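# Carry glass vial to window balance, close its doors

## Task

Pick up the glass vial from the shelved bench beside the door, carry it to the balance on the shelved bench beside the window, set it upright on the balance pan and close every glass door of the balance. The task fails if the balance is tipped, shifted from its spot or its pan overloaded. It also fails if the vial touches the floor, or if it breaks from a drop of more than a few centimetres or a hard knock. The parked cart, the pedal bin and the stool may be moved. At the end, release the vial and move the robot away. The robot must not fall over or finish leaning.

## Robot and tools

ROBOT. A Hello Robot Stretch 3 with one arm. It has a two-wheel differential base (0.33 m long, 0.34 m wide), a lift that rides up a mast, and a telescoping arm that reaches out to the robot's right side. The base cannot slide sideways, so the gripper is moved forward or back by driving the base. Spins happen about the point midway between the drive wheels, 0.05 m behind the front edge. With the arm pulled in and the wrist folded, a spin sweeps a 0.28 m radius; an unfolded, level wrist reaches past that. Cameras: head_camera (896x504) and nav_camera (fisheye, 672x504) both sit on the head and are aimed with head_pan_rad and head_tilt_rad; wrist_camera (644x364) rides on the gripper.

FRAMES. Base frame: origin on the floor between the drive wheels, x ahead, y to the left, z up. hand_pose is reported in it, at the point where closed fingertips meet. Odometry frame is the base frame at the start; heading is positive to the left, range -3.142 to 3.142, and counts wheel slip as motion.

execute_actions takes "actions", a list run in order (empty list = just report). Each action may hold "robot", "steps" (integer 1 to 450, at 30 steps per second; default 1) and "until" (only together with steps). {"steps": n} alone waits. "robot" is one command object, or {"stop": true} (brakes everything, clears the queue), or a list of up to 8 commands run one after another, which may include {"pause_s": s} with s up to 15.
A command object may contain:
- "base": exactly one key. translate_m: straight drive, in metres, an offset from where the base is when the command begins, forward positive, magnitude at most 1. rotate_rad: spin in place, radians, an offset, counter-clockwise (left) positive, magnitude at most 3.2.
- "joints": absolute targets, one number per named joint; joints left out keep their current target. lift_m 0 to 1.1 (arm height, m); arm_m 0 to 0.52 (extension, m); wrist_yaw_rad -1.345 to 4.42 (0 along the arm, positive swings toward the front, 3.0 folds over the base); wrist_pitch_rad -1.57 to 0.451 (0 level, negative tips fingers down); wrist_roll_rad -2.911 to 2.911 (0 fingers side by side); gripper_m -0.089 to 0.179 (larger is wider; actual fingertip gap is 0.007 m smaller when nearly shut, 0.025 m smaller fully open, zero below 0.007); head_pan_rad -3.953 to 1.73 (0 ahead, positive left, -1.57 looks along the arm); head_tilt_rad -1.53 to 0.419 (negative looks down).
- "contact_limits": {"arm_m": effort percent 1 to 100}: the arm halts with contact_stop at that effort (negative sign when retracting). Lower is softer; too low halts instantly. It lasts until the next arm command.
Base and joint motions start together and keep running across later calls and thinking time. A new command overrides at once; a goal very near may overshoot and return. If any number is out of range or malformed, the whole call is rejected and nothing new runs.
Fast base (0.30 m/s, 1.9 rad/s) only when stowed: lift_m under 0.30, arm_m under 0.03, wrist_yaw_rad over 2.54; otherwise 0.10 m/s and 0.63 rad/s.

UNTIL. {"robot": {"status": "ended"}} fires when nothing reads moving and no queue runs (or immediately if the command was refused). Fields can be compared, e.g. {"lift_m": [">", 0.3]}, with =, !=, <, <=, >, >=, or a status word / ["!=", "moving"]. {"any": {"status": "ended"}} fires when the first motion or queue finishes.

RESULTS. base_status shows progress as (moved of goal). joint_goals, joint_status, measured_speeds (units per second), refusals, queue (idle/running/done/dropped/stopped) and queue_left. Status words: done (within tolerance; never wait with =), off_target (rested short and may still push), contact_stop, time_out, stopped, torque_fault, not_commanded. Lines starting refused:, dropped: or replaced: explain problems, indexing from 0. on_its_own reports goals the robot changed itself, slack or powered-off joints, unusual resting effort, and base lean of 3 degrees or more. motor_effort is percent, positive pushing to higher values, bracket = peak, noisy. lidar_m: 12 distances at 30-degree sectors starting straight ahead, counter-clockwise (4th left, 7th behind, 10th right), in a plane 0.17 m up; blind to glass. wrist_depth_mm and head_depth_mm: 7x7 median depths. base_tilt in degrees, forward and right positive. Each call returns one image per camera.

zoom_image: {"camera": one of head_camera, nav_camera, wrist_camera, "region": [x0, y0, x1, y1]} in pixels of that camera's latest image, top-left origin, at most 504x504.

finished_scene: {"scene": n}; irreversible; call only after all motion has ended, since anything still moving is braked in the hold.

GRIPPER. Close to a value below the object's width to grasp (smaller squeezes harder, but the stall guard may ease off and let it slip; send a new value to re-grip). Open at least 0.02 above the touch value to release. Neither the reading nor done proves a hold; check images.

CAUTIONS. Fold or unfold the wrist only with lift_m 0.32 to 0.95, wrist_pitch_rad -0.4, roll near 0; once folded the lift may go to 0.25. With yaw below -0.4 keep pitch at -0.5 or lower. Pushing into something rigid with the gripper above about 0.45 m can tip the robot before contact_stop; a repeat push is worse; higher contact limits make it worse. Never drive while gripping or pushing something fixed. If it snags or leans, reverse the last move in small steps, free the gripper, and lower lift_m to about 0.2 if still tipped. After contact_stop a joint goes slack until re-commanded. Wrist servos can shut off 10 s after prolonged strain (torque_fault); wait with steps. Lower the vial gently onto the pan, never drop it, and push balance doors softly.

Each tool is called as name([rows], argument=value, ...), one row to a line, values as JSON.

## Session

execute_actions(actions=[])

Scene clock: 0.00 s.
robot.base_odometry: x=+0.000 y=+0.000 heading=+0.000 (m, m, rad; robot's odometry frame)
robot.turned_by_wheels: +0.000 (rad since the last result)
robot.turned_by_imu: +0.000 (rad since the last result)
robot.base_tilt: forward=+0.3 right=-0.7 (deg)
robot.lidar_m: 1.93 1.78 1.81 1.54 1.96 1.44 1.67 0.93 0.94 1.17 1.90 2.03
robot.head_depth_mm: 1893 2842 2970 3008 3053 2976 2104 / 1874 2833 3241 3247 3190 3118 2231 / 1872 2795 2943 2944 2985 2964 2216 / 1857 2654 2693 2707 2704 2661 2234 / 1849 2402 2008 1978 1997 1989 1964 / 1835 1889 1851 1849 1836 1831 1833 / 1842 1771 1734 1731 1718 1713 1719
robot.base_status: not_commanded
robot.joint_positions: lift_m=+0.521 arm_m=+0.001 wrist_yaw_rad=+2.852 wrist_pitch_rad=-0.310 wrist_roll_rad=+0.008 gripper_m=+0.037 head_pan_rad=+0.018 head_tilt_rad=-0.018
robot.joint_goals: lift_m=+0.521 arm_m=+0.001 wrist_yaw_rad=+2.852 wrist_pitch_rad=-0.310 wrist_roll_rad=+0.008 gripper_m=+0.037 head_pan_rad=+0.018 head_tilt_rad=-0.018
robot.joint_status: lift_m=not_commanded arm_m=not_commanded wrist_yaw_rad=not_commanded wrist_pitch_rad=not_commanded wrist_roll_rad=not_commanded gripper_m=not_commanded head_pan_rad=not_commanded head_tilt_rad=not_commanded
robot.measured_speeds: translate_m=+0.000 rotate_rad=+0.000 lift_m=+0.000 arm_m=+0.000 wrist_yaw_rad=+0.000 wrist_pitch_rad=+0.000 wrist_roll_rad=+0.000 head_pan_rad=+0.000 head_tilt_rad=+0.000
robot: refusals=0 queue=idle queue_left=0
robot.motor_effort: left_wheel=+1 right_wheel=+0 lift_m=+37 arm_m=-2 wrist_yaw_rad=+0 wrist_pitch_rad=+7 wrist_roll_rad=+0 gripper_m=+0 head_pan_rad=+0 head_tilt_rad=+2 (%)
robot.hand_pose: x=+0.0462 y=+0.0811 z=+0.5587 quat_wxyz=(+0.209, +0.710, +0.007, +0.673) (m; robot's base frame)
robot.wrist_depth_mm: - - - - - - - / - - - - - - - / - - - - - - - / - - - - - - - / - - - - - - 987 / 856 852 870 821 787 822 803 / 721 726 717 705 698 697 693
pictures: head_camera (sideways: a quarter turn clockwise sets it upright), nav_camera (sideways: a quarter turn counterclockwise sets it upright), wrist_camera
Images, in order (width x height): head_camera 896x504, nav_camera 672x504, wrist_camera 644x364.

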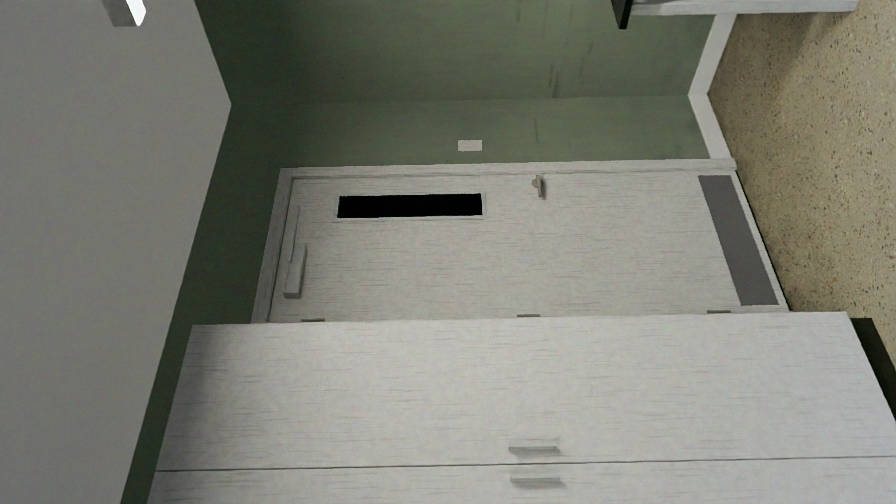

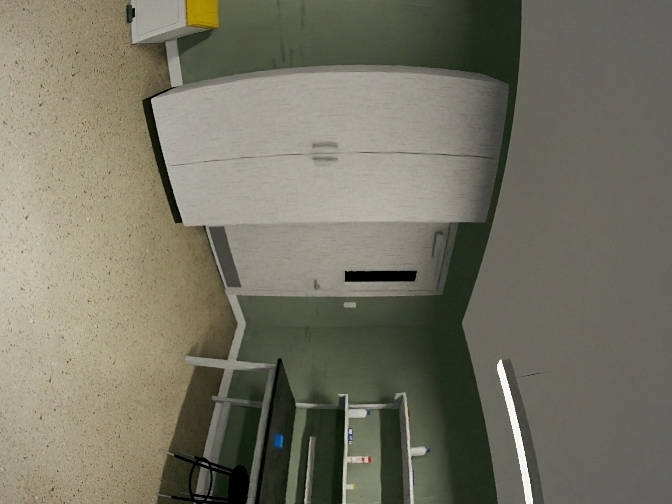

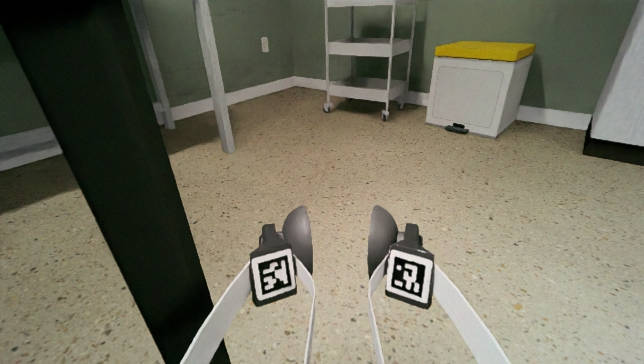

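execute_actions([
  {"robot":{"joints":{"head_pan_rad":-3.75,"head_tilt_rad":-0.3,"lift_m":0.28,"wrist_pitch_rad":-0.4}},"steps":200,"until":{"robot":{"status":"ended"}}},
])

execute_actions([
  {"robot":{"joints":{"head_pan_rad":-0.8,"head_tilt_rad":-0.3}},"steps":200,"until":{"robot":{"status":"ended"}}},
])

Scene clock: 4.73 s.
robot.base_odometry: x=+0.000 y=+0.000 heading=+0.000 (m, m, rad; robot's odometry frame)
robot.turned_by_wheels: +0.000 (rad since the last result)
robot.turned_by_imu: +0.000 (rad since the last result)
robot.base_tilt: forward=+0.2 right=-0.6 (deg)
robot.lidar_m: 1.93 1.78 1.81 1.54 1.96 1.44 1.67 0.93 0.94 1.17 1.90 2.27
robot.head_depth_mm: 1726 1804 1902 1419 2102 1982 1535 / 1770 1860 1969 1443 2181 2004 1545 / 1824 1907 2033 1610 2270 1999 1554 / 1884 1966 2105 1634 2358 2010 1546 / 1966 2054 2174 2270 2412 1861 1560 / 2026 2135 2241 2411 2515 2036 1562 / 2089 2202 2320 2397 2507 2042 1569
robot.base_status: not_commanded
robot.joint_positions: lift_m=+0.280 arm_m=+0.001 wrist_yaw_rad=+2.852 wrist_pitch_rad=-0.415 wrist_roll_rad=+0.008 gripper_m=+0.037 head_pan_rad=-3.743 head_tilt_rad=-0.296
robot.joint_goals: lift_m=+0.280 arm_m=+0.001 wrist_yaw_rad=+2.852 wrist_pitch_rad=-0.400 wrist_roll_rad=+0.008 gripper_m=+0.037 head_pan_rad=-3.750 head_tilt_rad=-0.300
robot.joint_status: lift_m=done arm_m=not_commanded wrist_yaw_rad=not_commanded wrist_pitch_rad=done wrist_roll_rad=not_commanded gripper_m=not_commanded head_pan_rad=done head_tilt_rad=done
robot.measured_speeds: translate_m=+0.000 rotate_rad=+0.000 lift_m=+0.000 arm_m=+0.000 wrist_yaw_rad=+0.000 wrist_pitch_rad=+0.000 wrist_roll_rad=+0.000 head_pan_rad=+0.000 head_tilt_rad=+0.000
robot: refusals=0 queue=done queue_left=0
robot.motor_effort: left_wheel=+0(1) right_wheel=+0(1) lift_m=+27(38) arm_m=-2(1) wrist_yaw_rad=+0(0) wrist_pitch_rad=+6(7) wrist_roll_rad=+0(0) gripper_m=+1(0) head_pan_rad=-5(61) head_tilt_rad=-1(16) (%)
robot.hand_pose: x=+0.0429 y=+0.0697 z=+0.2937 quat_wxyz=(+0.244, +0.708, +0.044, +0.661) (m; robot's base frame)
robot.wrist_depth_mm: - - - - - - - / - - - - - - - / 996 - 944 920 903 884 866 / 753 - 712 702 691 681 669 / 598 571 596 577 582 557 544 / 498 492 - 484 449 467 464 / 439 - - 415 409 407 401
pictures: head_camera (sideways: a quarter turn clockwise sets it upright), nav_camera (sideways: a quarter turn counterclockwise sets it upright), wrist_camera
Images, in order (width x height): head_camera 896x504, nav_camera 672x504, wrist_camera 644x364.

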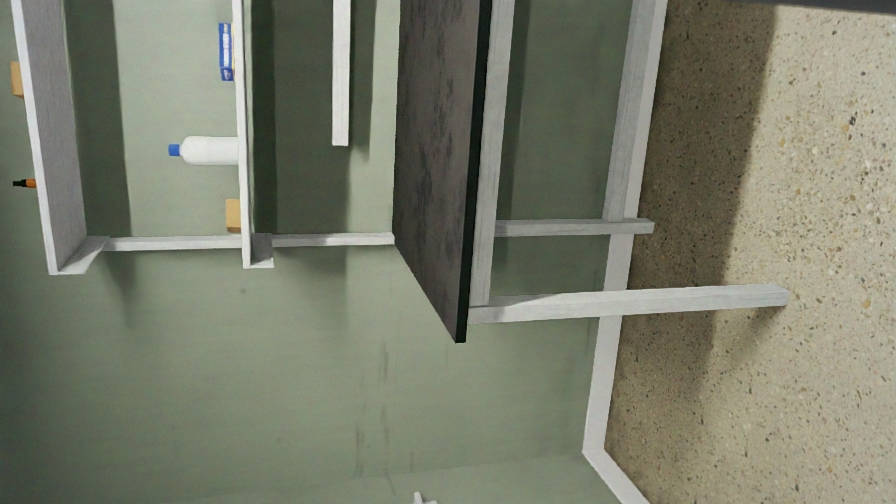

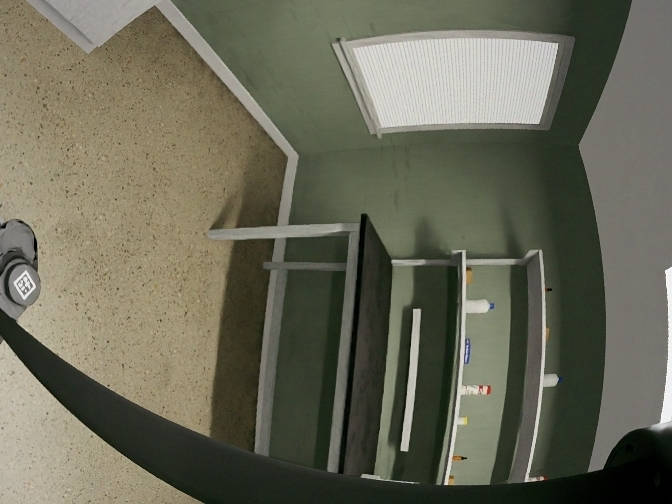

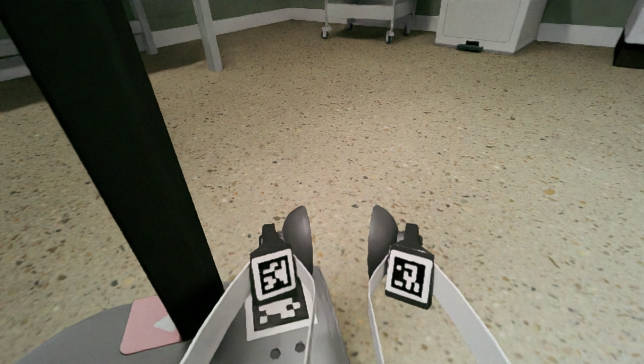

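Scene clock: 6.63 s.
robot.base_odometry: x=+0.000 y=+0.000 heading=+0.000 (m, m, rad; robot's odometry frame)
robot.turned_by_wheels: +0.000 (rad since the last result)
robot.turned_by_imu: +0.000 (rad since the last result)
robot.base_tilt: forward=+0.3 right=-0.7 (deg)
robot.lidar_m: 1.93 1.78 1.81 1.54 1.96 1.44 1.67 0.93 0.94 1.17 1.90 2.27
robot.head_depth_mm: 2257 2383 2509 2597 2705 1961 1541 / 2281 2385 2538 2609 2648 1989 1541 / 2290 2414 2545 2468 2677 2018 1547 / 2331 2444 2537 2242 2690 2025 1565 / 2351 2467 2587 2273 2566 2018 1563 / 2342 2482 2610 2592 2825 2012 1562 / 2393 2492 2645 2615 2835 2037 1571
robot.base_status: not_commanded
robot.joint_positions: lift_m=+0.280 arm_m=+0.001 wrist_yaw_rad=+2.852 wrist_pitch_rad=-0.415 wrist_roll_rad=+0.008 gripper_m=+0.037 head_pan_rad=-0.807 head_tilt_rad=-0.296
robot.joint_goals: lift_m=+0.280 arm_m=+0.001 wrist_yaw_rad=+2.852 wrist_pitch_rad=-0.400 wrist_roll_rad=+0.008 gripper_m=+0.037 head_pan_rad=-0.800 head_tilt_rad=-0.300
robot.joint_status: lift_m=done arm_m=not_commanded wrist_yaw_rad=not_commanded wrist_pitch_rad=done wrist_roll_rad=not_commanded gripper_m=not_commanded head_pan_rad=done head_tilt_rad=done
robot.measured_speeds: translate_m=+0.000 rotate_rad=+0.000 lift_m=+0.000 arm_m=+0.000 wrist_yaw_rad=+0.000 wrist_pitch_rad=+0.000 wrist_roll_rad=+0.000 head_pan_rad=+0.000 head_tilt_rad=+0.000
robot: refusals=0 queue=done queue_left=0
robot.motor_effort: left_wheel=+0(0) right_wheel=+1(0) lift_m=+27(27) arm_m=-2(1) wrist_yaw_rad=+0(0) wrist_pitch_rad=+6(7) wrist_roll_rad=+1(0) gripper_m=+0(0) head_pan_rad=+4(59) head_tilt_rad=-2(3) (%)
robot.hand_pose: x=+0.0429 y=+0.0697 z=+0.2937 quat_wxyz=(+0.244, +0.708, +0.044, +0.661) (m; robot's base frame)
robot.wrist_depth_mm: - - - - - - - / - - - - - - - / 993 - 937 915 906 887 869 / 738 - 717 704 689 680 670 / 598 573 607 576 577 552 551 / 498 489 - 481 451 468 461 / 438 - - 414 411 406 403
pictures: head_camera (sideways: a quarter turn clockwise sets it upright), nav_camera (sideways: a quarter turn counterclockwise sets it upright), wrist_camera
Images, in order (width x height): head_camera 896x504, nav_camera 672x504, wrist_camera 644x364.

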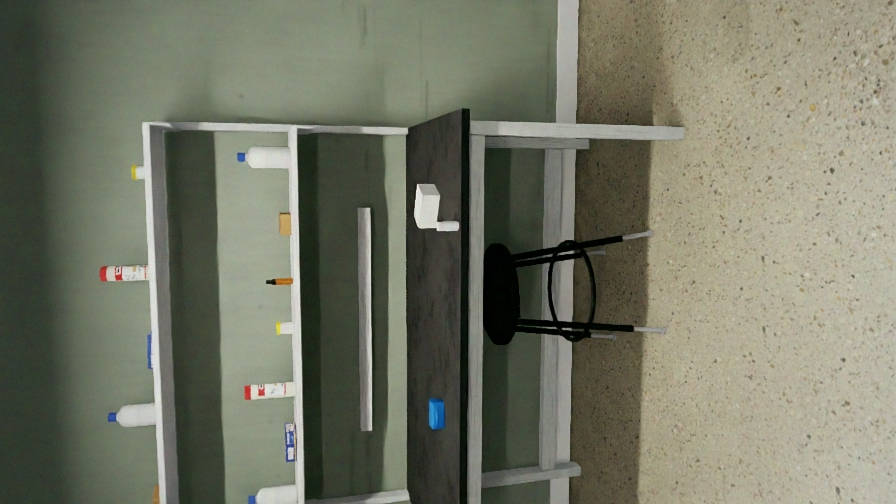

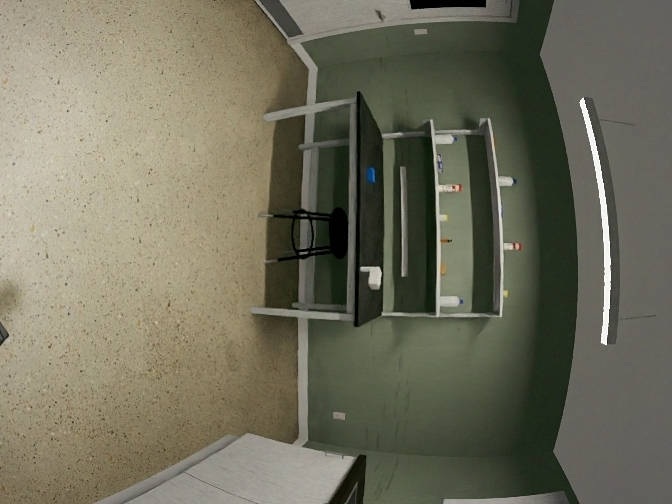

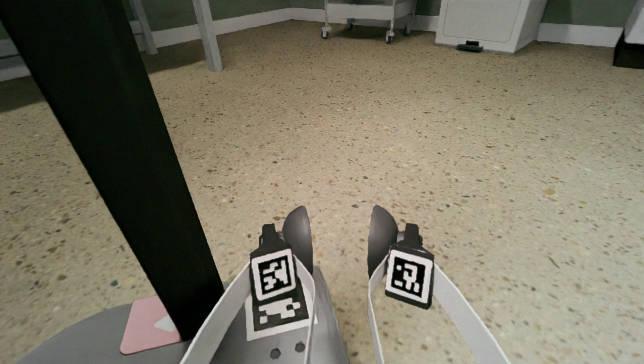

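execute_actions([
  {"robot":[{"base":{"rotate_rad":-0.799}},{"base":{"translate_m":1.0}},{"base":{"translate_m":0.41}},{"base":{"rotate_rad":1.45},"joints":{"head_pan_rad":1.3,"head_tilt_rad":-0.15}},{"joints":{"lift_m":0.42}},{"joints":{"lift_m":0.8,"wrist_yaw_rad":1.5,"gripper_m":0.1}},{"joints":{"wrist_yaw_rad":-0.06,"wrist_pitch_rad":-0.15}}],"steps":450,"until":{"robot":{"status":"ended"}}},
  {"steps":450,"until":{"robot":{"status":"ended"}}},
])

Scene clock: 30.73 s.
robot.base_odometry: x=+0.983 y=-1.010 heading=+0.651 (m, m, rad; robot's odometry frame)
robot.turned_by_wheels: +0.651 (rad since the last result)
robot.turned_by_imu: +0.657 (rad since the last result)
robot.base_tilt: forward=+0.3 right=-0.6 (deg)
robot.lidar_m: 1.65 1.68 2.30 2.78 1.56 1.13 1.08 1.74 0.58 0.67 0.67 1.19
robot.head_depth_mm: 2511 3281 3373 3242 2950 2425 1800 / 2532 3641 3728 3782 3537 2462 1789 / 2498 3531 3607 3665 3711 2450 1806 / 2335 3446 3508 3608 3596 2463 1804 / 2304 3301 3389 3399 3478 2490 1813 / 2189 3266 3313 3328 3431 2508 1825 / - 3107 3197 3215 3314 2509 1842
robot.base_status: done (rotate_rad +1.4499 of +1.4500)
robot.joint_positions: lift_m=+0.800 arm_m=+0.001 wrist_yaw_rad=-0.057 wrist_pitch_rad=-0.173 wrist_roll_rad=+0.008 gripper_m=+0.100 head_pan_rad=+1.293 head_tilt_rad=-0.161
robot.joint_goals: lift_m=+0.800 arm_m=+0.001 wrist_yaw_rad=-0.060 wrist_pitch_rad=-0.150 wrist_roll_rad=+0.008 gripper_m=+0.100 head_pan_rad=+1.300 head_tilt_rad=-0.150
robot.joint_status: lift_m=done arm_m=not_commanded wrist_yaw_rad=done wrist_pitch_rad=done wrist_roll_rad=not_commanded gripper_m=done head_pan_rad=done head_tilt_rad=done
robot.measured_speeds: translate_m=+0.000 rotate_rad=+0.000 lift_m=+0.000 arm_m=+0.000 wrist_yaw_rad=+0.000 wrist_pitch_rad=+0.000 wrist_roll_rad=+0.000 head_pan_rad=+0.000 head_tilt_rad=+0.000
robot: refusals=0 queue=done queue_left=0
robot.motor_effort: left_wheel=-2(10) right_wheel=+3(13) lift_m=+46(49) arm_m=-2(3) wrist_yaw_rad=-2(3) wrist_pitch_rad=+9(10) wrist_roll_rad=+0(0) gripper_m=+1(97) head_pan_rad=+4(59) head_tilt_rad=+4(17) (%)
robot.hand_pose: x=-0.0357 y=-0.3936 z=+0.8705 quat_wxyz=(+0.700, +0.041, -0.708, -0.082) (m; robot's base frame)
robot.wrist_depth_mm: 908 914 913 913 921 923 936 / 931 939 948 991 965 978 979 / 982 990 949 921 890 - - / 560 545 540 503 491 508 - / 383 380 393 330 365 363 356 / 295 292 280 284 281 289 282 / - 497 502 - - - 347
pictures: head_camera (sideways: a quarter turn clockwise sets it upright), nav_camera (sideways: a quarter turn counterclockwise sets it upright), wrist_camera
Images, in order (width x height): head_camera 896x504, nav_camera 672x504, wrist_camera 644x364.

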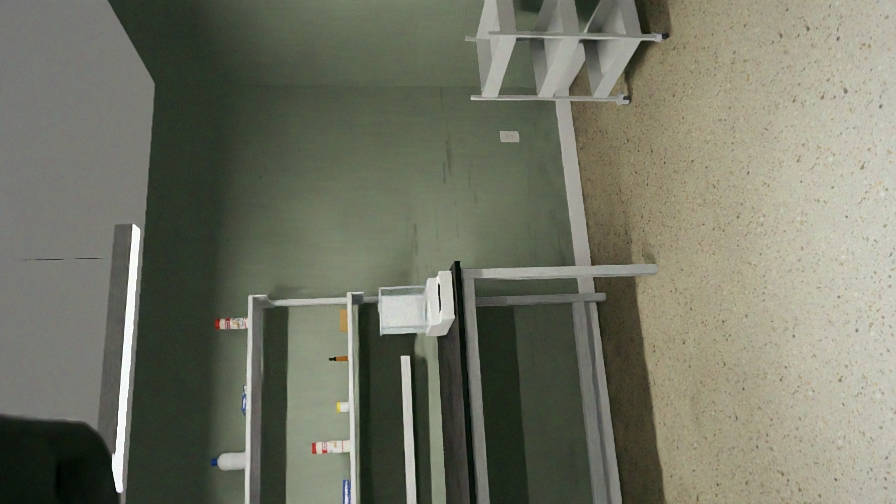

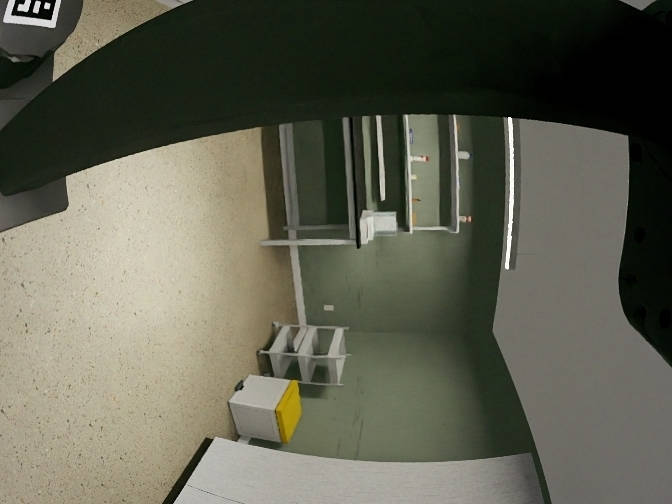

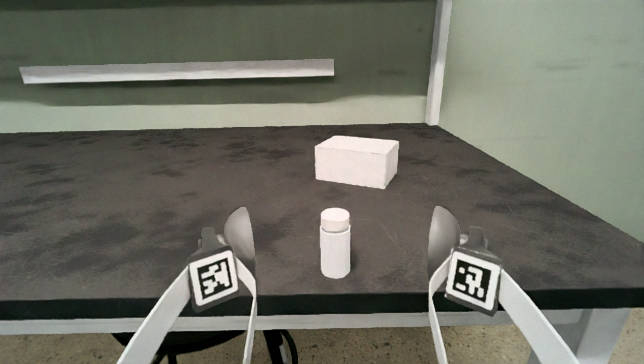

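execute_actions([
  {"robot":[{"joints":{"lift_m":0.744,"arm_m":0.04}},{"joints":{"arm_m":0.095,"gripper_m":0.06}}],"steps":450,"until":{"robot":{"status":"ended"}}},
])

zoom_image(camera="head_camera", region=[350, 240, 490, 360])

Scene clock: 36.40 s.
robot.base_odometry: x=+0.983 y=-1.010 heading=+0.651 (m, m, rad; robot's odometry frame)
robot.turned_by_wheels: +0.000 (rad since the last result)
robot.turned_by_imu: +0.000 (rad since the last result)
robot.base_tilt: forward=+0.3 right=-0.6 (deg)
robot.lidar_m: 1.65 1.67 2.30 2.77 1.56 1.13 1.08 1.74 0.58 0.67 0.67 1.19
robot.head_depth_mm: 2505 3277 3301 3268 2968 2441 1795 / 2524 3613 3704 3818 3555 2433 1788 / 2481 3545 3603 3717 3763 2479 1808 / 2334 3428 3513 3573 3596 2458 1809 / 2310 3325 3355 3400 3469 2492 1815 / 2197 3204 3303 3334 3413 2493 1827 / - 3114 3191 3155 3375 2502 1841
robot.base_status: done (rotate_rad +1.4499 of +1.4500)
robot.joint_positions: lift_m=+0.744 arm_m=+0.095 wrist_yaw_rad=-0.058 wrist_pitch_rad=-0.172 wrist_roll_rad=+0.008 gripper_m=+0.060 head_pan_rad=+1.293 head_tilt_rad=-0.161
robot.joint_goals: lift_m=+0.744 arm_m=+0.095 wrist_yaw_rad=-0.060 wrist_pitch_rad=-0.150 wrist_roll_rad=+0.008 gripper_m=+0.060 head_pan_rad=+1.300 head_tilt_rad=-0.150
robot.joint_status: lift_m=done arm_m=done wrist_yaw_rad=done wrist_pitch_rad=done wrist_roll_rad=not_commanded gripper_m=done head_pan_rad=done head_tilt_rad=done
robot.measured_speeds: translate_m=+0.000 rotate_rad=+0.000 lift_m=+0.000 arm_m=+0.000 wrist_yaw_rad=+0.000 wrist_pitch_rad=+0.000 wrist_roll_rad=+0.000 head_pan_rad=+0.000 head_tilt_rad=+0.000
robot: refusals=0 queue=done queue_left=0
robot.motor_effort: left_wheel=-1(1) right_wheel=+3(3) lift_m=+27(47) arm_m=+3(4) wrist_yaw_rad=-1(2) wrist_pitch_rad=+9(9) wrist_roll_rad=+0(0) gripper_m=-1(95) head_pan_rad=+4(4) head_tilt_rad=+4(5) (%)
robot.hand_pose: x=-0.0359 y=-0.4876 z=+0.8154 quat_wxyz=(+0.700, +0.040, -0.709, -0.082) (m; robot's base frame)
robot.wrist_depth_mm: 814 827 820 817 830 849 840 / 870 885 879 884 872 870 900 / 728 700 668 504 487 926 958 / 400 393 382 375 370 361 356 / 274 272 284 173 277 257 255 / 209 207 201 187 194 199 197 / 174 174 173 172 171 172 172
pictures: head_camera (sideways: a quarter turn clockwise sets it upright), nav_camera (sideways: a quarter turn counterclockwise sets it upright), wrist_camera
Images, in order (width x height): head_camera 896x504, nav_camera 672x504, wrist_camera 644x364.

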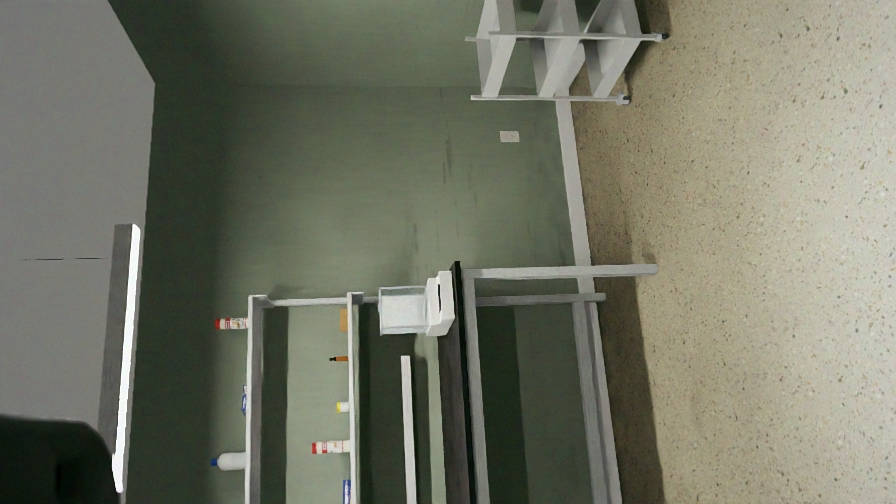

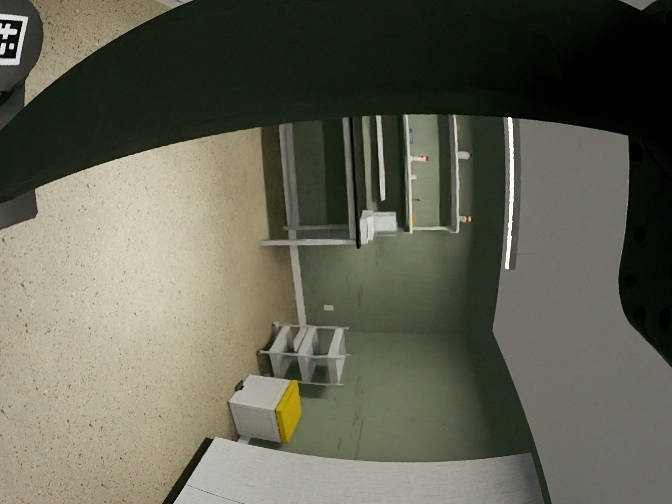

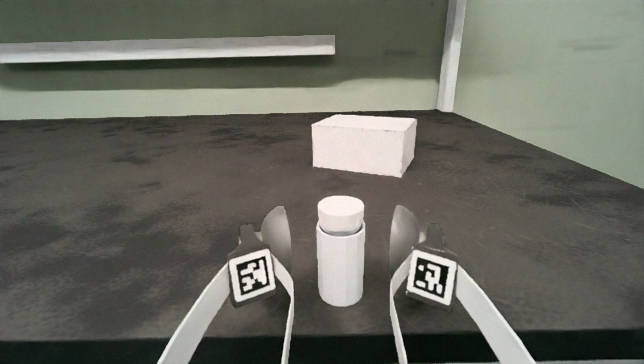

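Region (350, 240, 490, 360) of head_camera's 896x504 image, scaled by 3.600, with more detail than that image has; it fills the top 432 rows of this view, and the rest is white.

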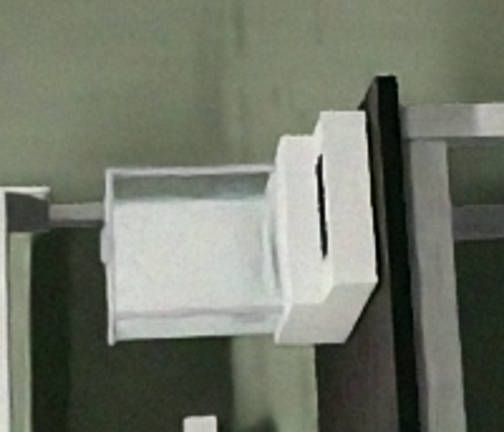

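execute_actions([
  {"robot":[{"joints":{"gripper_m":-0.02}},{"joints":{"lift_m":0.78}},{"joints":{"arm_m":0.0}},{"joints":{"wrist_pitch_rad":-0.4,"wrist_yaw_rad":3.0},"base":{"rotate_rad":1.08}}],"steps":450,"until":{"robot":{"status":"ended"}}},
  {"robot":[{"joints":{"lift_m":0.29,"head_pan_rad":0,"head_tilt_rad":-0.4}},{"base":{"translate_m":1}},{"base":{"translate_m":1}}],"steps":450,"until":{"robot":{"status":"ended"}}},
])

Scene clock: 63.63 s.
robot.base_odometry: x=+0.665 y=+0.964 heading=+1.731 (m, m, rad; robot's odometry frame)
robot.turned_by_wheels: +1.080 (rad since the last result)
robot.turned_by_imu: +1.094 (rad since the last result)
robot.base_tilt: forward=+1.1 right=-0.6 (deg)
robot.lidar_m: 0.90 0.96 1.67 1.92 2.06 2.13 2.58 2.27 0.92 0.86 0.70 0.76
robot.head_depth_mm: 1318 1380 1452 1505 1154 1137 1065 / 1486 1578 1658 1770 1212 1234 1305 / 1708 1812 1926 2063 1242 1345 1367 / 1672 1784 1888 2042 2146 1775 1422 / 1582 1688 1788 1917 2070 1789 1424 / 1518 1595 1711 1810 1927 1781 1433 / 1447 1535 1622 1728 1823 1800 1433
robot.base_status: moving (translate_m +1.0000 of +1.0000)
robot.joint_positions: lift_m=+0.290 arm_m=+0.001 wrist_yaw_rad=+2.998 wrist_pitch_rad=-0.417 wrist_roll_rad=+0.008 gripper_m=-0.019 head_pan_rad=+0.007 head_tilt_rad=-0.396
robot.joint_goals: lift_m=+0.290 arm_m=+0.000 wrist_yaw_rad=+3.000 wrist_pitch_rad=-0.400 wrist_roll_rad=+0.008 gripper_m=-0.020 head_pan_rad=+0.000 head_tilt_rad=-0.400
robot.joint_status: lift_m=done arm_m=done wrist_yaw_rad=done wrist_pitch_rad=done wrist_roll_rad=not_commanded gripper_m=done head_pan_rad=done head_tilt_rad=done
robot.measured_speeds: translate_m=+0.000 rotate_rad=+0.000 lift_m=+0.000 arm_m=+0.000 wrist_yaw_rad=+0.000 wrist_pitch_rad=+0.000 wrist_roll_rad=+0.000 head_pan_rad=+0.000 head_tilt_rad=+0.000
robot: refusals=0 queue=running queue_left=0
robot.motor_effort: left_wheel=-1(5) right_wheel=+4(12) lift_m=+27(46) arm_m=-5(6) wrist_yaw_rad=+2(3) wrist_pitch_rad=+7(10) wrist_roll_rad=+0(1) gripper_m=-15(98) head_pan_rad=-4(60) head_tilt_rad=-2(17) (%)
robot.hand_pose: x=+0.0108 y=+0.0763 z=+0.3032 quat_wxyz=(+0.196, +0.703, +0.096, +0.677) (m; robot's base frame)
robot.wrist_depth_mm: - - - - - - - / - - - - - - - / - 994 974 949 914 893 830 / 762 745 729 715 715 696 684 / 607 595 587 173 584 569 553 / 513 514 - - 484 478 472 / 445 - - - 419 415 409
pictures: head_camera (sideways: a quarter turn clockwise sets it upright), nav_camera (sideways: a quarter turn counterclockwise sets it upright), wrist_camera
Images, in order (width x height): head_camera 896x504, nav_camera 672x504, wrist_camera 644x364.

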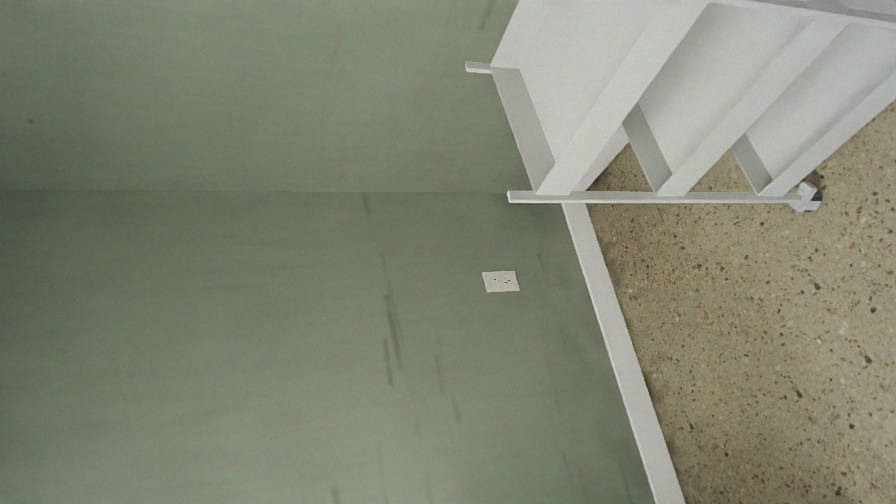

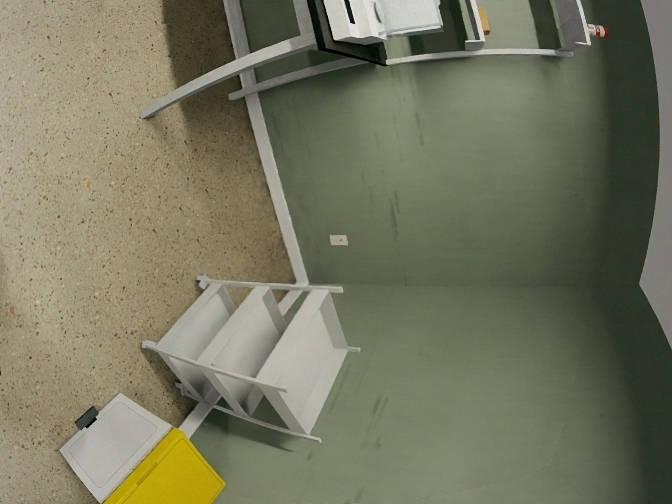

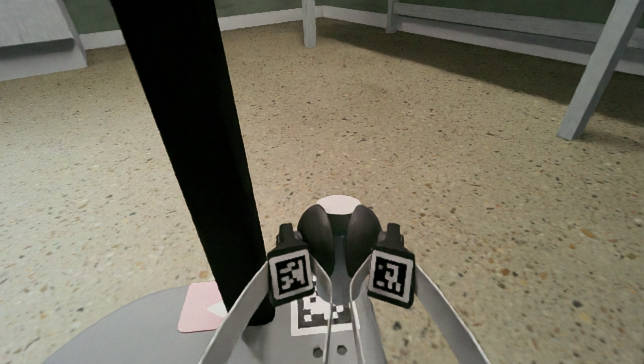

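execute_actions([
  {"robot":[{"base":{"translate_m":0.58}},{"base":{"rotate_rad":-2.645},"joints":{"head_pan_rad":-2.2,"head_tilt_rad":-0.45}},{"joints":{"lift_m":0.4}},{"joints":{"lift_m":0.93,"wrist_yaw_rad":-0.06},"base":{"translate_m":-0.25}},{"joints":{"wrist_pitch_rad":-0.15,"lift_m":1.0}}],"steps":450,"until":{"robot":{"status":"ended"}}},
  {"steps":150,"until":{"robot":{"status":"ended"}}},
])

Scene clock: 85.23 s.
robot.base_odometry: x=+0.420 y=+1.735 heading=-0.914 (m, m, rad; robot's odometry frame)
robot.turned_by_wheels: -2.645 (rad since the last result)
robot.turned_by_imu: -2.650 (rad since the last result)
robot.base_tilt: forward=+0.3 right=-0.6 (deg)
robot.lidar_m: 1.50 0.68 0.35 0.33 0.34 1.02 0.98 0.95 0.52 1.93 2.47 3.21
robot.head_depth_mm: 712 1068 1134 928 1123 - - / 1080 1187 1254 935 - - - / 1210 1314 722 721 - - - / 1364 1519 1385 672 - - - / 1596 1725 1696 719 - - - / 1762 1997 1731 908 - - - / 2378 2581 1756 970 - - -
robot.base_status: done (translate_m -0.2500 of -0.2500)
robot.joint_positions: lift_m=+1.000 arm_m=+0.001 wrist_yaw_rad=-0.058 wrist_pitch_rad=-0.174 wrist_roll_rad=+0.008 gripper_m=-0.019 head_pan_rad=-2.193 head_tilt_rad=-0.445
robot.joint_goals: lift_m=+1.000 arm_m=+0.000 wrist_yaw_rad=-0.060 wrist_pitch_rad=-0.150 wrist_roll_rad=+0.008 gripper_m=-0.020 head_pan_rad=-2.200 head_tilt_rad=-0.450
robot.joint_status: lift_m=done arm_m=done wrist_yaw_rad=done wrist_pitch_rad=done wrist_roll_rad=not_commanded gripper_m=done head_pan_rad=done head_tilt_rad=done
robot.measured_speeds: translate_m=+0.000 rotate_rad=+0.000 lift_m=+0.000 arm_m=+0.000 wrist_yaw_rad=+0.000 wrist_pitch_rad=+0.000 wrist_roll_rad=+0.000 head_pan_rad=+0.000 head_tilt_rad=+0.000
robot: refusals=0 queue=done queue_left=0
robot.motor_effort: left_wheel=+2(10) right_wheel=-2(11) lift_m=+46(51) arm_m=-5(5) wrist_yaw_rad=-2(2) wrist_pitch_rad=+10(11) wrist_roll_rad=+1(0) gripper_m=-15(14) head_pan_rad=-5(61) head_tilt_rad=-2(7) (%)
robot.hand_pose: x=-0.0358 y=-0.3937 z=+1.0702 quat_wxyz=(+0.700, +0.041, -0.708, -0.082) (m; robot's base frame)
robot.wrist_depth_mm: - - - - - - - / - - - - - - - / - - - - - - 943 / - - - - 692 435 368 / - - - 174 454 351 300 / - - - - 380 317 304 / - - - - - 294 292
pictures: head_camera (sideways: a quarter turn clockwise sets it upright), nav_camera (sideways: a quarter turn counterclockwise sets it upright), wrist_camera
Images, in order (width x height): head_camera 896x504, nav_camera 672x504, wrist_camera 644x364.

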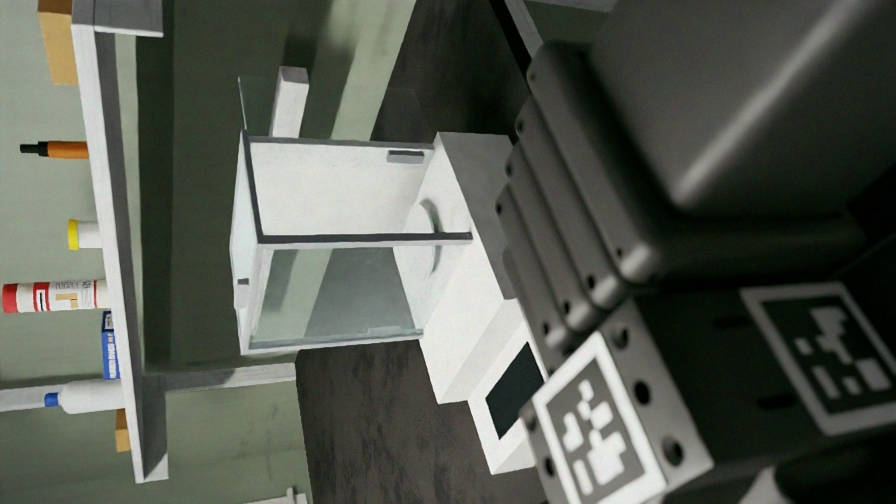

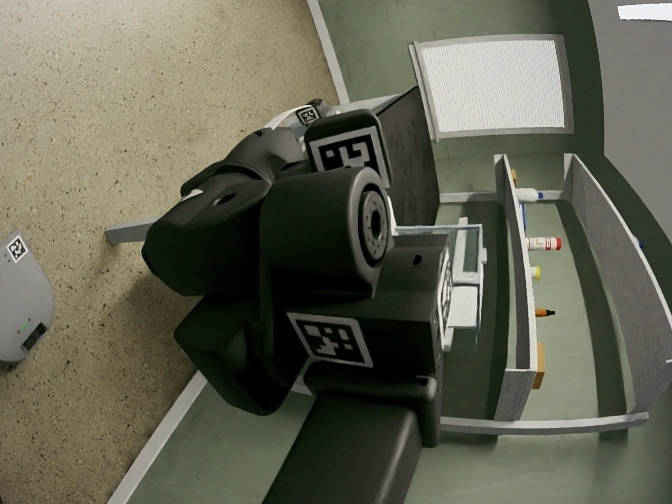

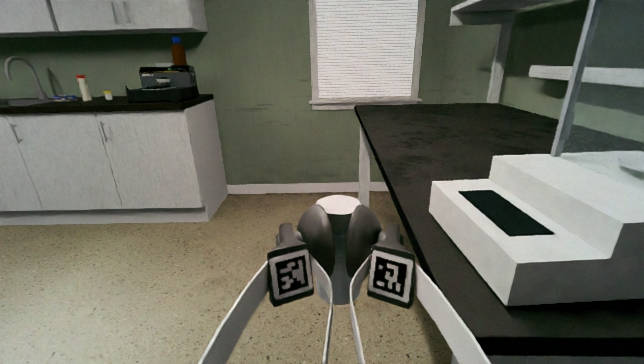

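execute_actions([
  {"robot":[{"base":{"translate_m":-0.39},"joints":{"lift_m":1.035,"head_pan_rad":-1.6}},{"joints":{"arm_m":0.04}}],"steps":450,"until":{"robot":{"status":"ended"}}},
])

Scene clock: 92.80 s.
robot.base_odometry: x=+0.181 y=+2.043 heading=-0.914 (m, m, rad; robot's odometry frame)
robot.turned_by_wheels: +0.000 (rad since the last result)
robot.turned_by_imu: -0.002 (rad since the last result)
robot.base_tilt: forward=+0.4 right=-0.6 (deg)
robot.lidar_m: 1.73 0.47 0.39 0.87 0.84 0.62 0.59 0.62 0.64 1.89 0.51 3.28
robot.head_depth_mm: 952 1593 1595 - - - - / 1598 1824 543 - - - 1290 / 2426 2620 1372 - - - - / 2458 2621 1520 - - 575 1339 / 2457 2619 1544 714 545 565 1375 / 2444 2643 2816 963 549 566 685 / 2425 2598 2830 3000 593 552 1273
robot.base_status: done (translate_m -0.3900 of -0.3900)
robot.joint_positions: lift_m=+1.035 arm_m=+0.040 wrist_yaw_rad=-0.058 wrist_pitch_rad=-0.174 wrist_roll_rad=+0.008 gripper_m=-0.019 head_pan_rad=-1.607 head_tilt_rad=-0.445
robot.joint_goals: lift_m=+1.035 arm_m=+0.040 wrist_yaw_rad=-0.060 wrist_pitch_rad=-0.150 wrist_roll_rad=+0.008 gripper_m=-0.020 head_pan_rad=-1.600 head_tilt_rad=-0.450
robot.joint_status: lift_m=done arm_m=done wrist_yaw_rad=done wrist_pitch_rad=done wrist_roll_rad=not_commanded gripper_m=done head_pan_rad=done head_tilt_rad=done
robot.measured_speeds: translate_m=+0.000 rotate_rad=+0.000 lift_m=+0.000 arm_m=+0.000 wrist_yaw_rad=+0.000 wrist_pitch_rad=+0.000 wrist_roll_rad=+0.000 head_pan_rad=+0.000 head_tilt_rad=+0.000
robot: refusals=0 queue=done queue_left=0
robot.motor_effort: left_wheel=+2(4) right_wheel=-2(8) lift_m=+46(45) arm_m=+3(4) wrist_yaw_rad=-1(1) wrist_pitch_rad=+10(10) wrist_roll_rad=+0(1) gripper_m=-15(15) head_pan_rad=+5(51) head_tilt_rad=-2(2) (%)
robot.hand_pose: x=-0.0359 y=-0.4325 z=+1.1053 quat_wxyz=(+0.700, +0.041, -0.708, -0.082) (m; robot's base frame)
robot.wrist_depth_mm: - - - - 252 854 643 / - - - - 317 854 623 / - - - - 323 970 580 / - - 909 444 331 718 653 / - - 367 174 300 513 507 / - 336 266 265 281 397 393 / - 278 279 284 291 325 321
pictures: head_camera (sideways: a quarter turn clockwise sets it upright), nav_camera (sideways: a quarter turn counterclockwise sets it upright), wrist_camera
Images, in order (width x height): head_camera 896x504, nav_camera 672x504, wrist_camera 644x364.

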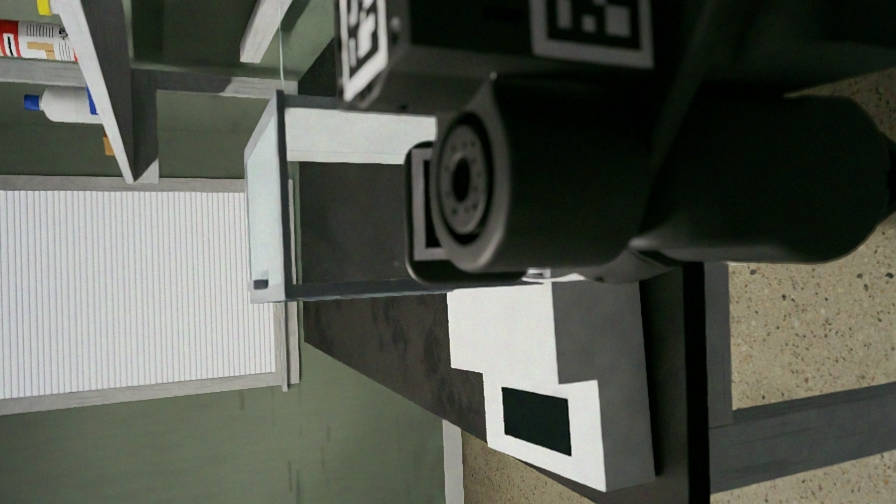

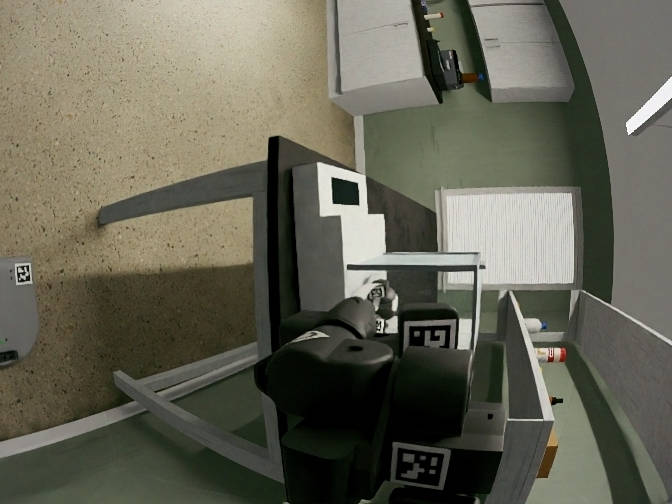

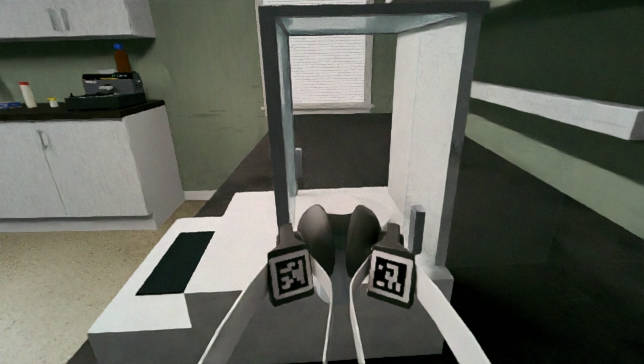

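execute_actions([
  {"robot":[{"base":{"translate_m":-0.013},"joints":{"lift_m":1.04}},{"joints":{"arm_m":0.125},"contact_limits":{"arm_m":12}}],"steps":450,"until":{"robot":{"status":"ended"}}},
])

Scene clock: 98.20 s.
robot.base_odometry: x=+0.174 y=+2.054 heading=-0.914 (m, m, rad; robot's odometry frame)
robot.turned_by_wheels: +0.000 (rad since the last result)
robot.turned_by_imu: +0.000 (rad since the last result)
robot.base_tilt: forward=+0.3 right=-0.6 (deg)
robot.lidar_m: 1.75 0.47 0.39 0.87 0.82 0.60 0.58 0.60 0.63 1.84 0.52 3.29
robot.head_depth_mm: 947 1550 - - - 579 1291 / 1393 1919 - - - 579 1358 / 2433 2625 1675 - - 577 1364 / 2415 2634 1684 - - 576 1363 / 2451 2618 1531 676 545 565 1378 / 2439 2624 2796 962 548 567 1304 / 2440 2579 2805 2973 566 551 655
robot.base_status: done (translate_m -0.0130 of -0.0130)
robot.joint_positions: lift_m=+1.040 arm_m=+0.125 wrist_yaw_rad=-0.058 wrist_pitch_rad=-0.174 wrist_roll_rad=+0.008 gripper_m=-0.019 head_pan_rad=-1.607 head_tilt_rad=-0.445
robot.joint_goals: lift_m=+1.040 arm_m=+0.125 wrist_yaw_rad=-0.060 wrist_pitch_rad=-0.150 wrist_roll_rad=+0.008 gripper_m=-0.020 head_pan_rad=-1.600 head_tilt_rad=-0.450
robot.joint_status: lift_m=done arm_m=done wrist_yaw_rad=done wrist_pitch_rad=done wrist_roll_rad=not_commanded gripper_m=done head_pan_rad=done head_tilt_rad=done
robot.measured_speeds: translate_m=+0.000 rotate_rad=+0.000 lift_m=+0.000 arm_m=+0.000 wrist_yaw_rad=+0.000 wrist_pitch_rad=+0.000 wrist_roll_rad=+0.000 head_pan_rad=+0.000 head_tilt_rad=+0.000
robot: refusals=0 queue=done queue_left=0
robot.motor_effort: left_wheel=+2(4) right_wheel=-3(7) lift_m=+46(50) arm_m=+2(3) wrist_yaw_rad=-1(1) wrist_pitch_rad=+9(9) wrist_roll_rad=+1(1) gripper_m=-15(15) head_pan_rad=+6(5) head_tilt_rad=-2(2) (%)
robot.contact_limits: arm_m 12 (drawing in: default 33, maximum 53; extending or still: default 42, maximum 70)
robot.hand_pose: x=-0.0360 y=-0.5175 z=+1.1103 quat_wxyz=(+0.700, +0.041, -0.709, -0.082) (m; robot's base frame)
robot.wrist_depth_mm: - - 128 - - 153 626 / - - - - 267 166 626 / - - - - 274 181 553 / - - 705 752 279 186 632 / - - 336 174 252 468 517 / - 327 260 241 229 386 402 / - 247 213 219 210 331 327
pictures: head_camera (sideways: a quarter turn clockwise sets it upright), nav_camera (sideways: a quarter turn counterclockwise sets it upright), wrist_camera
Images, in order (width x height): head_camera 896x504, nav_camera 672x504, wrist_camera 644x364.

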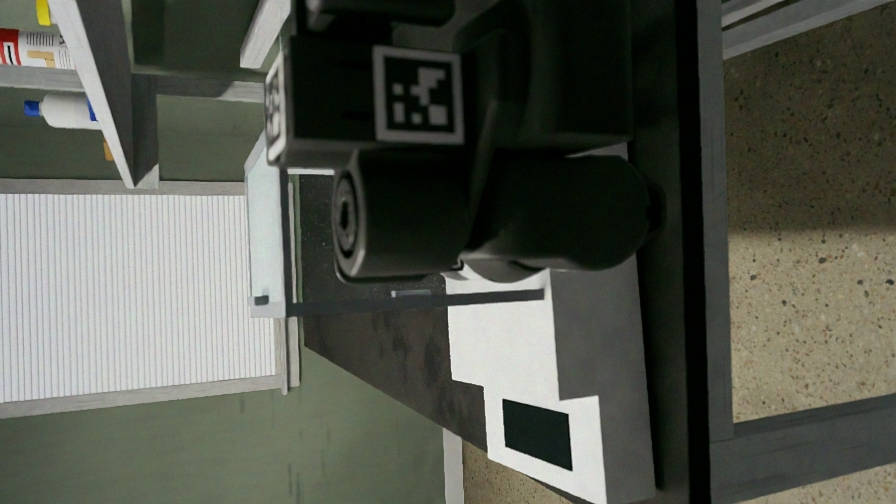

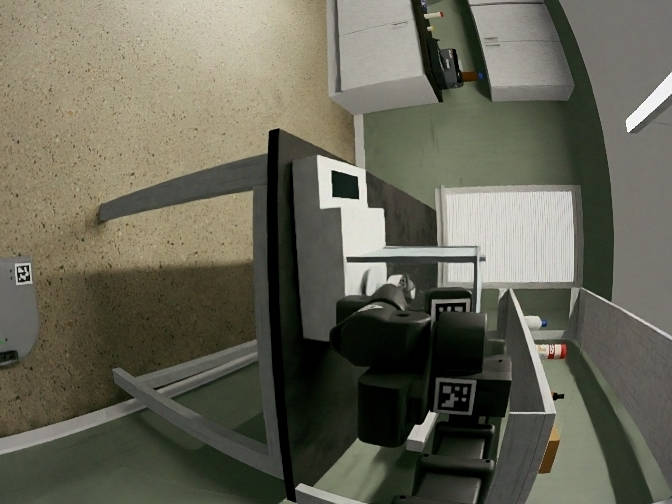

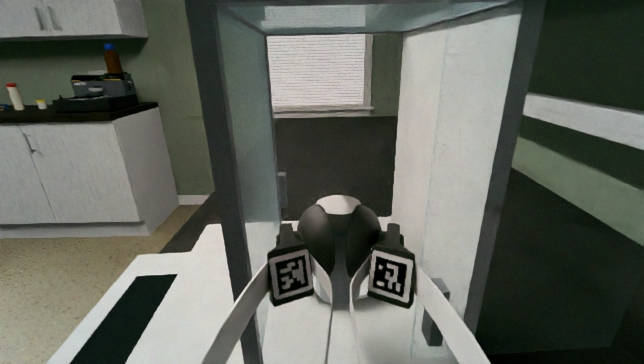

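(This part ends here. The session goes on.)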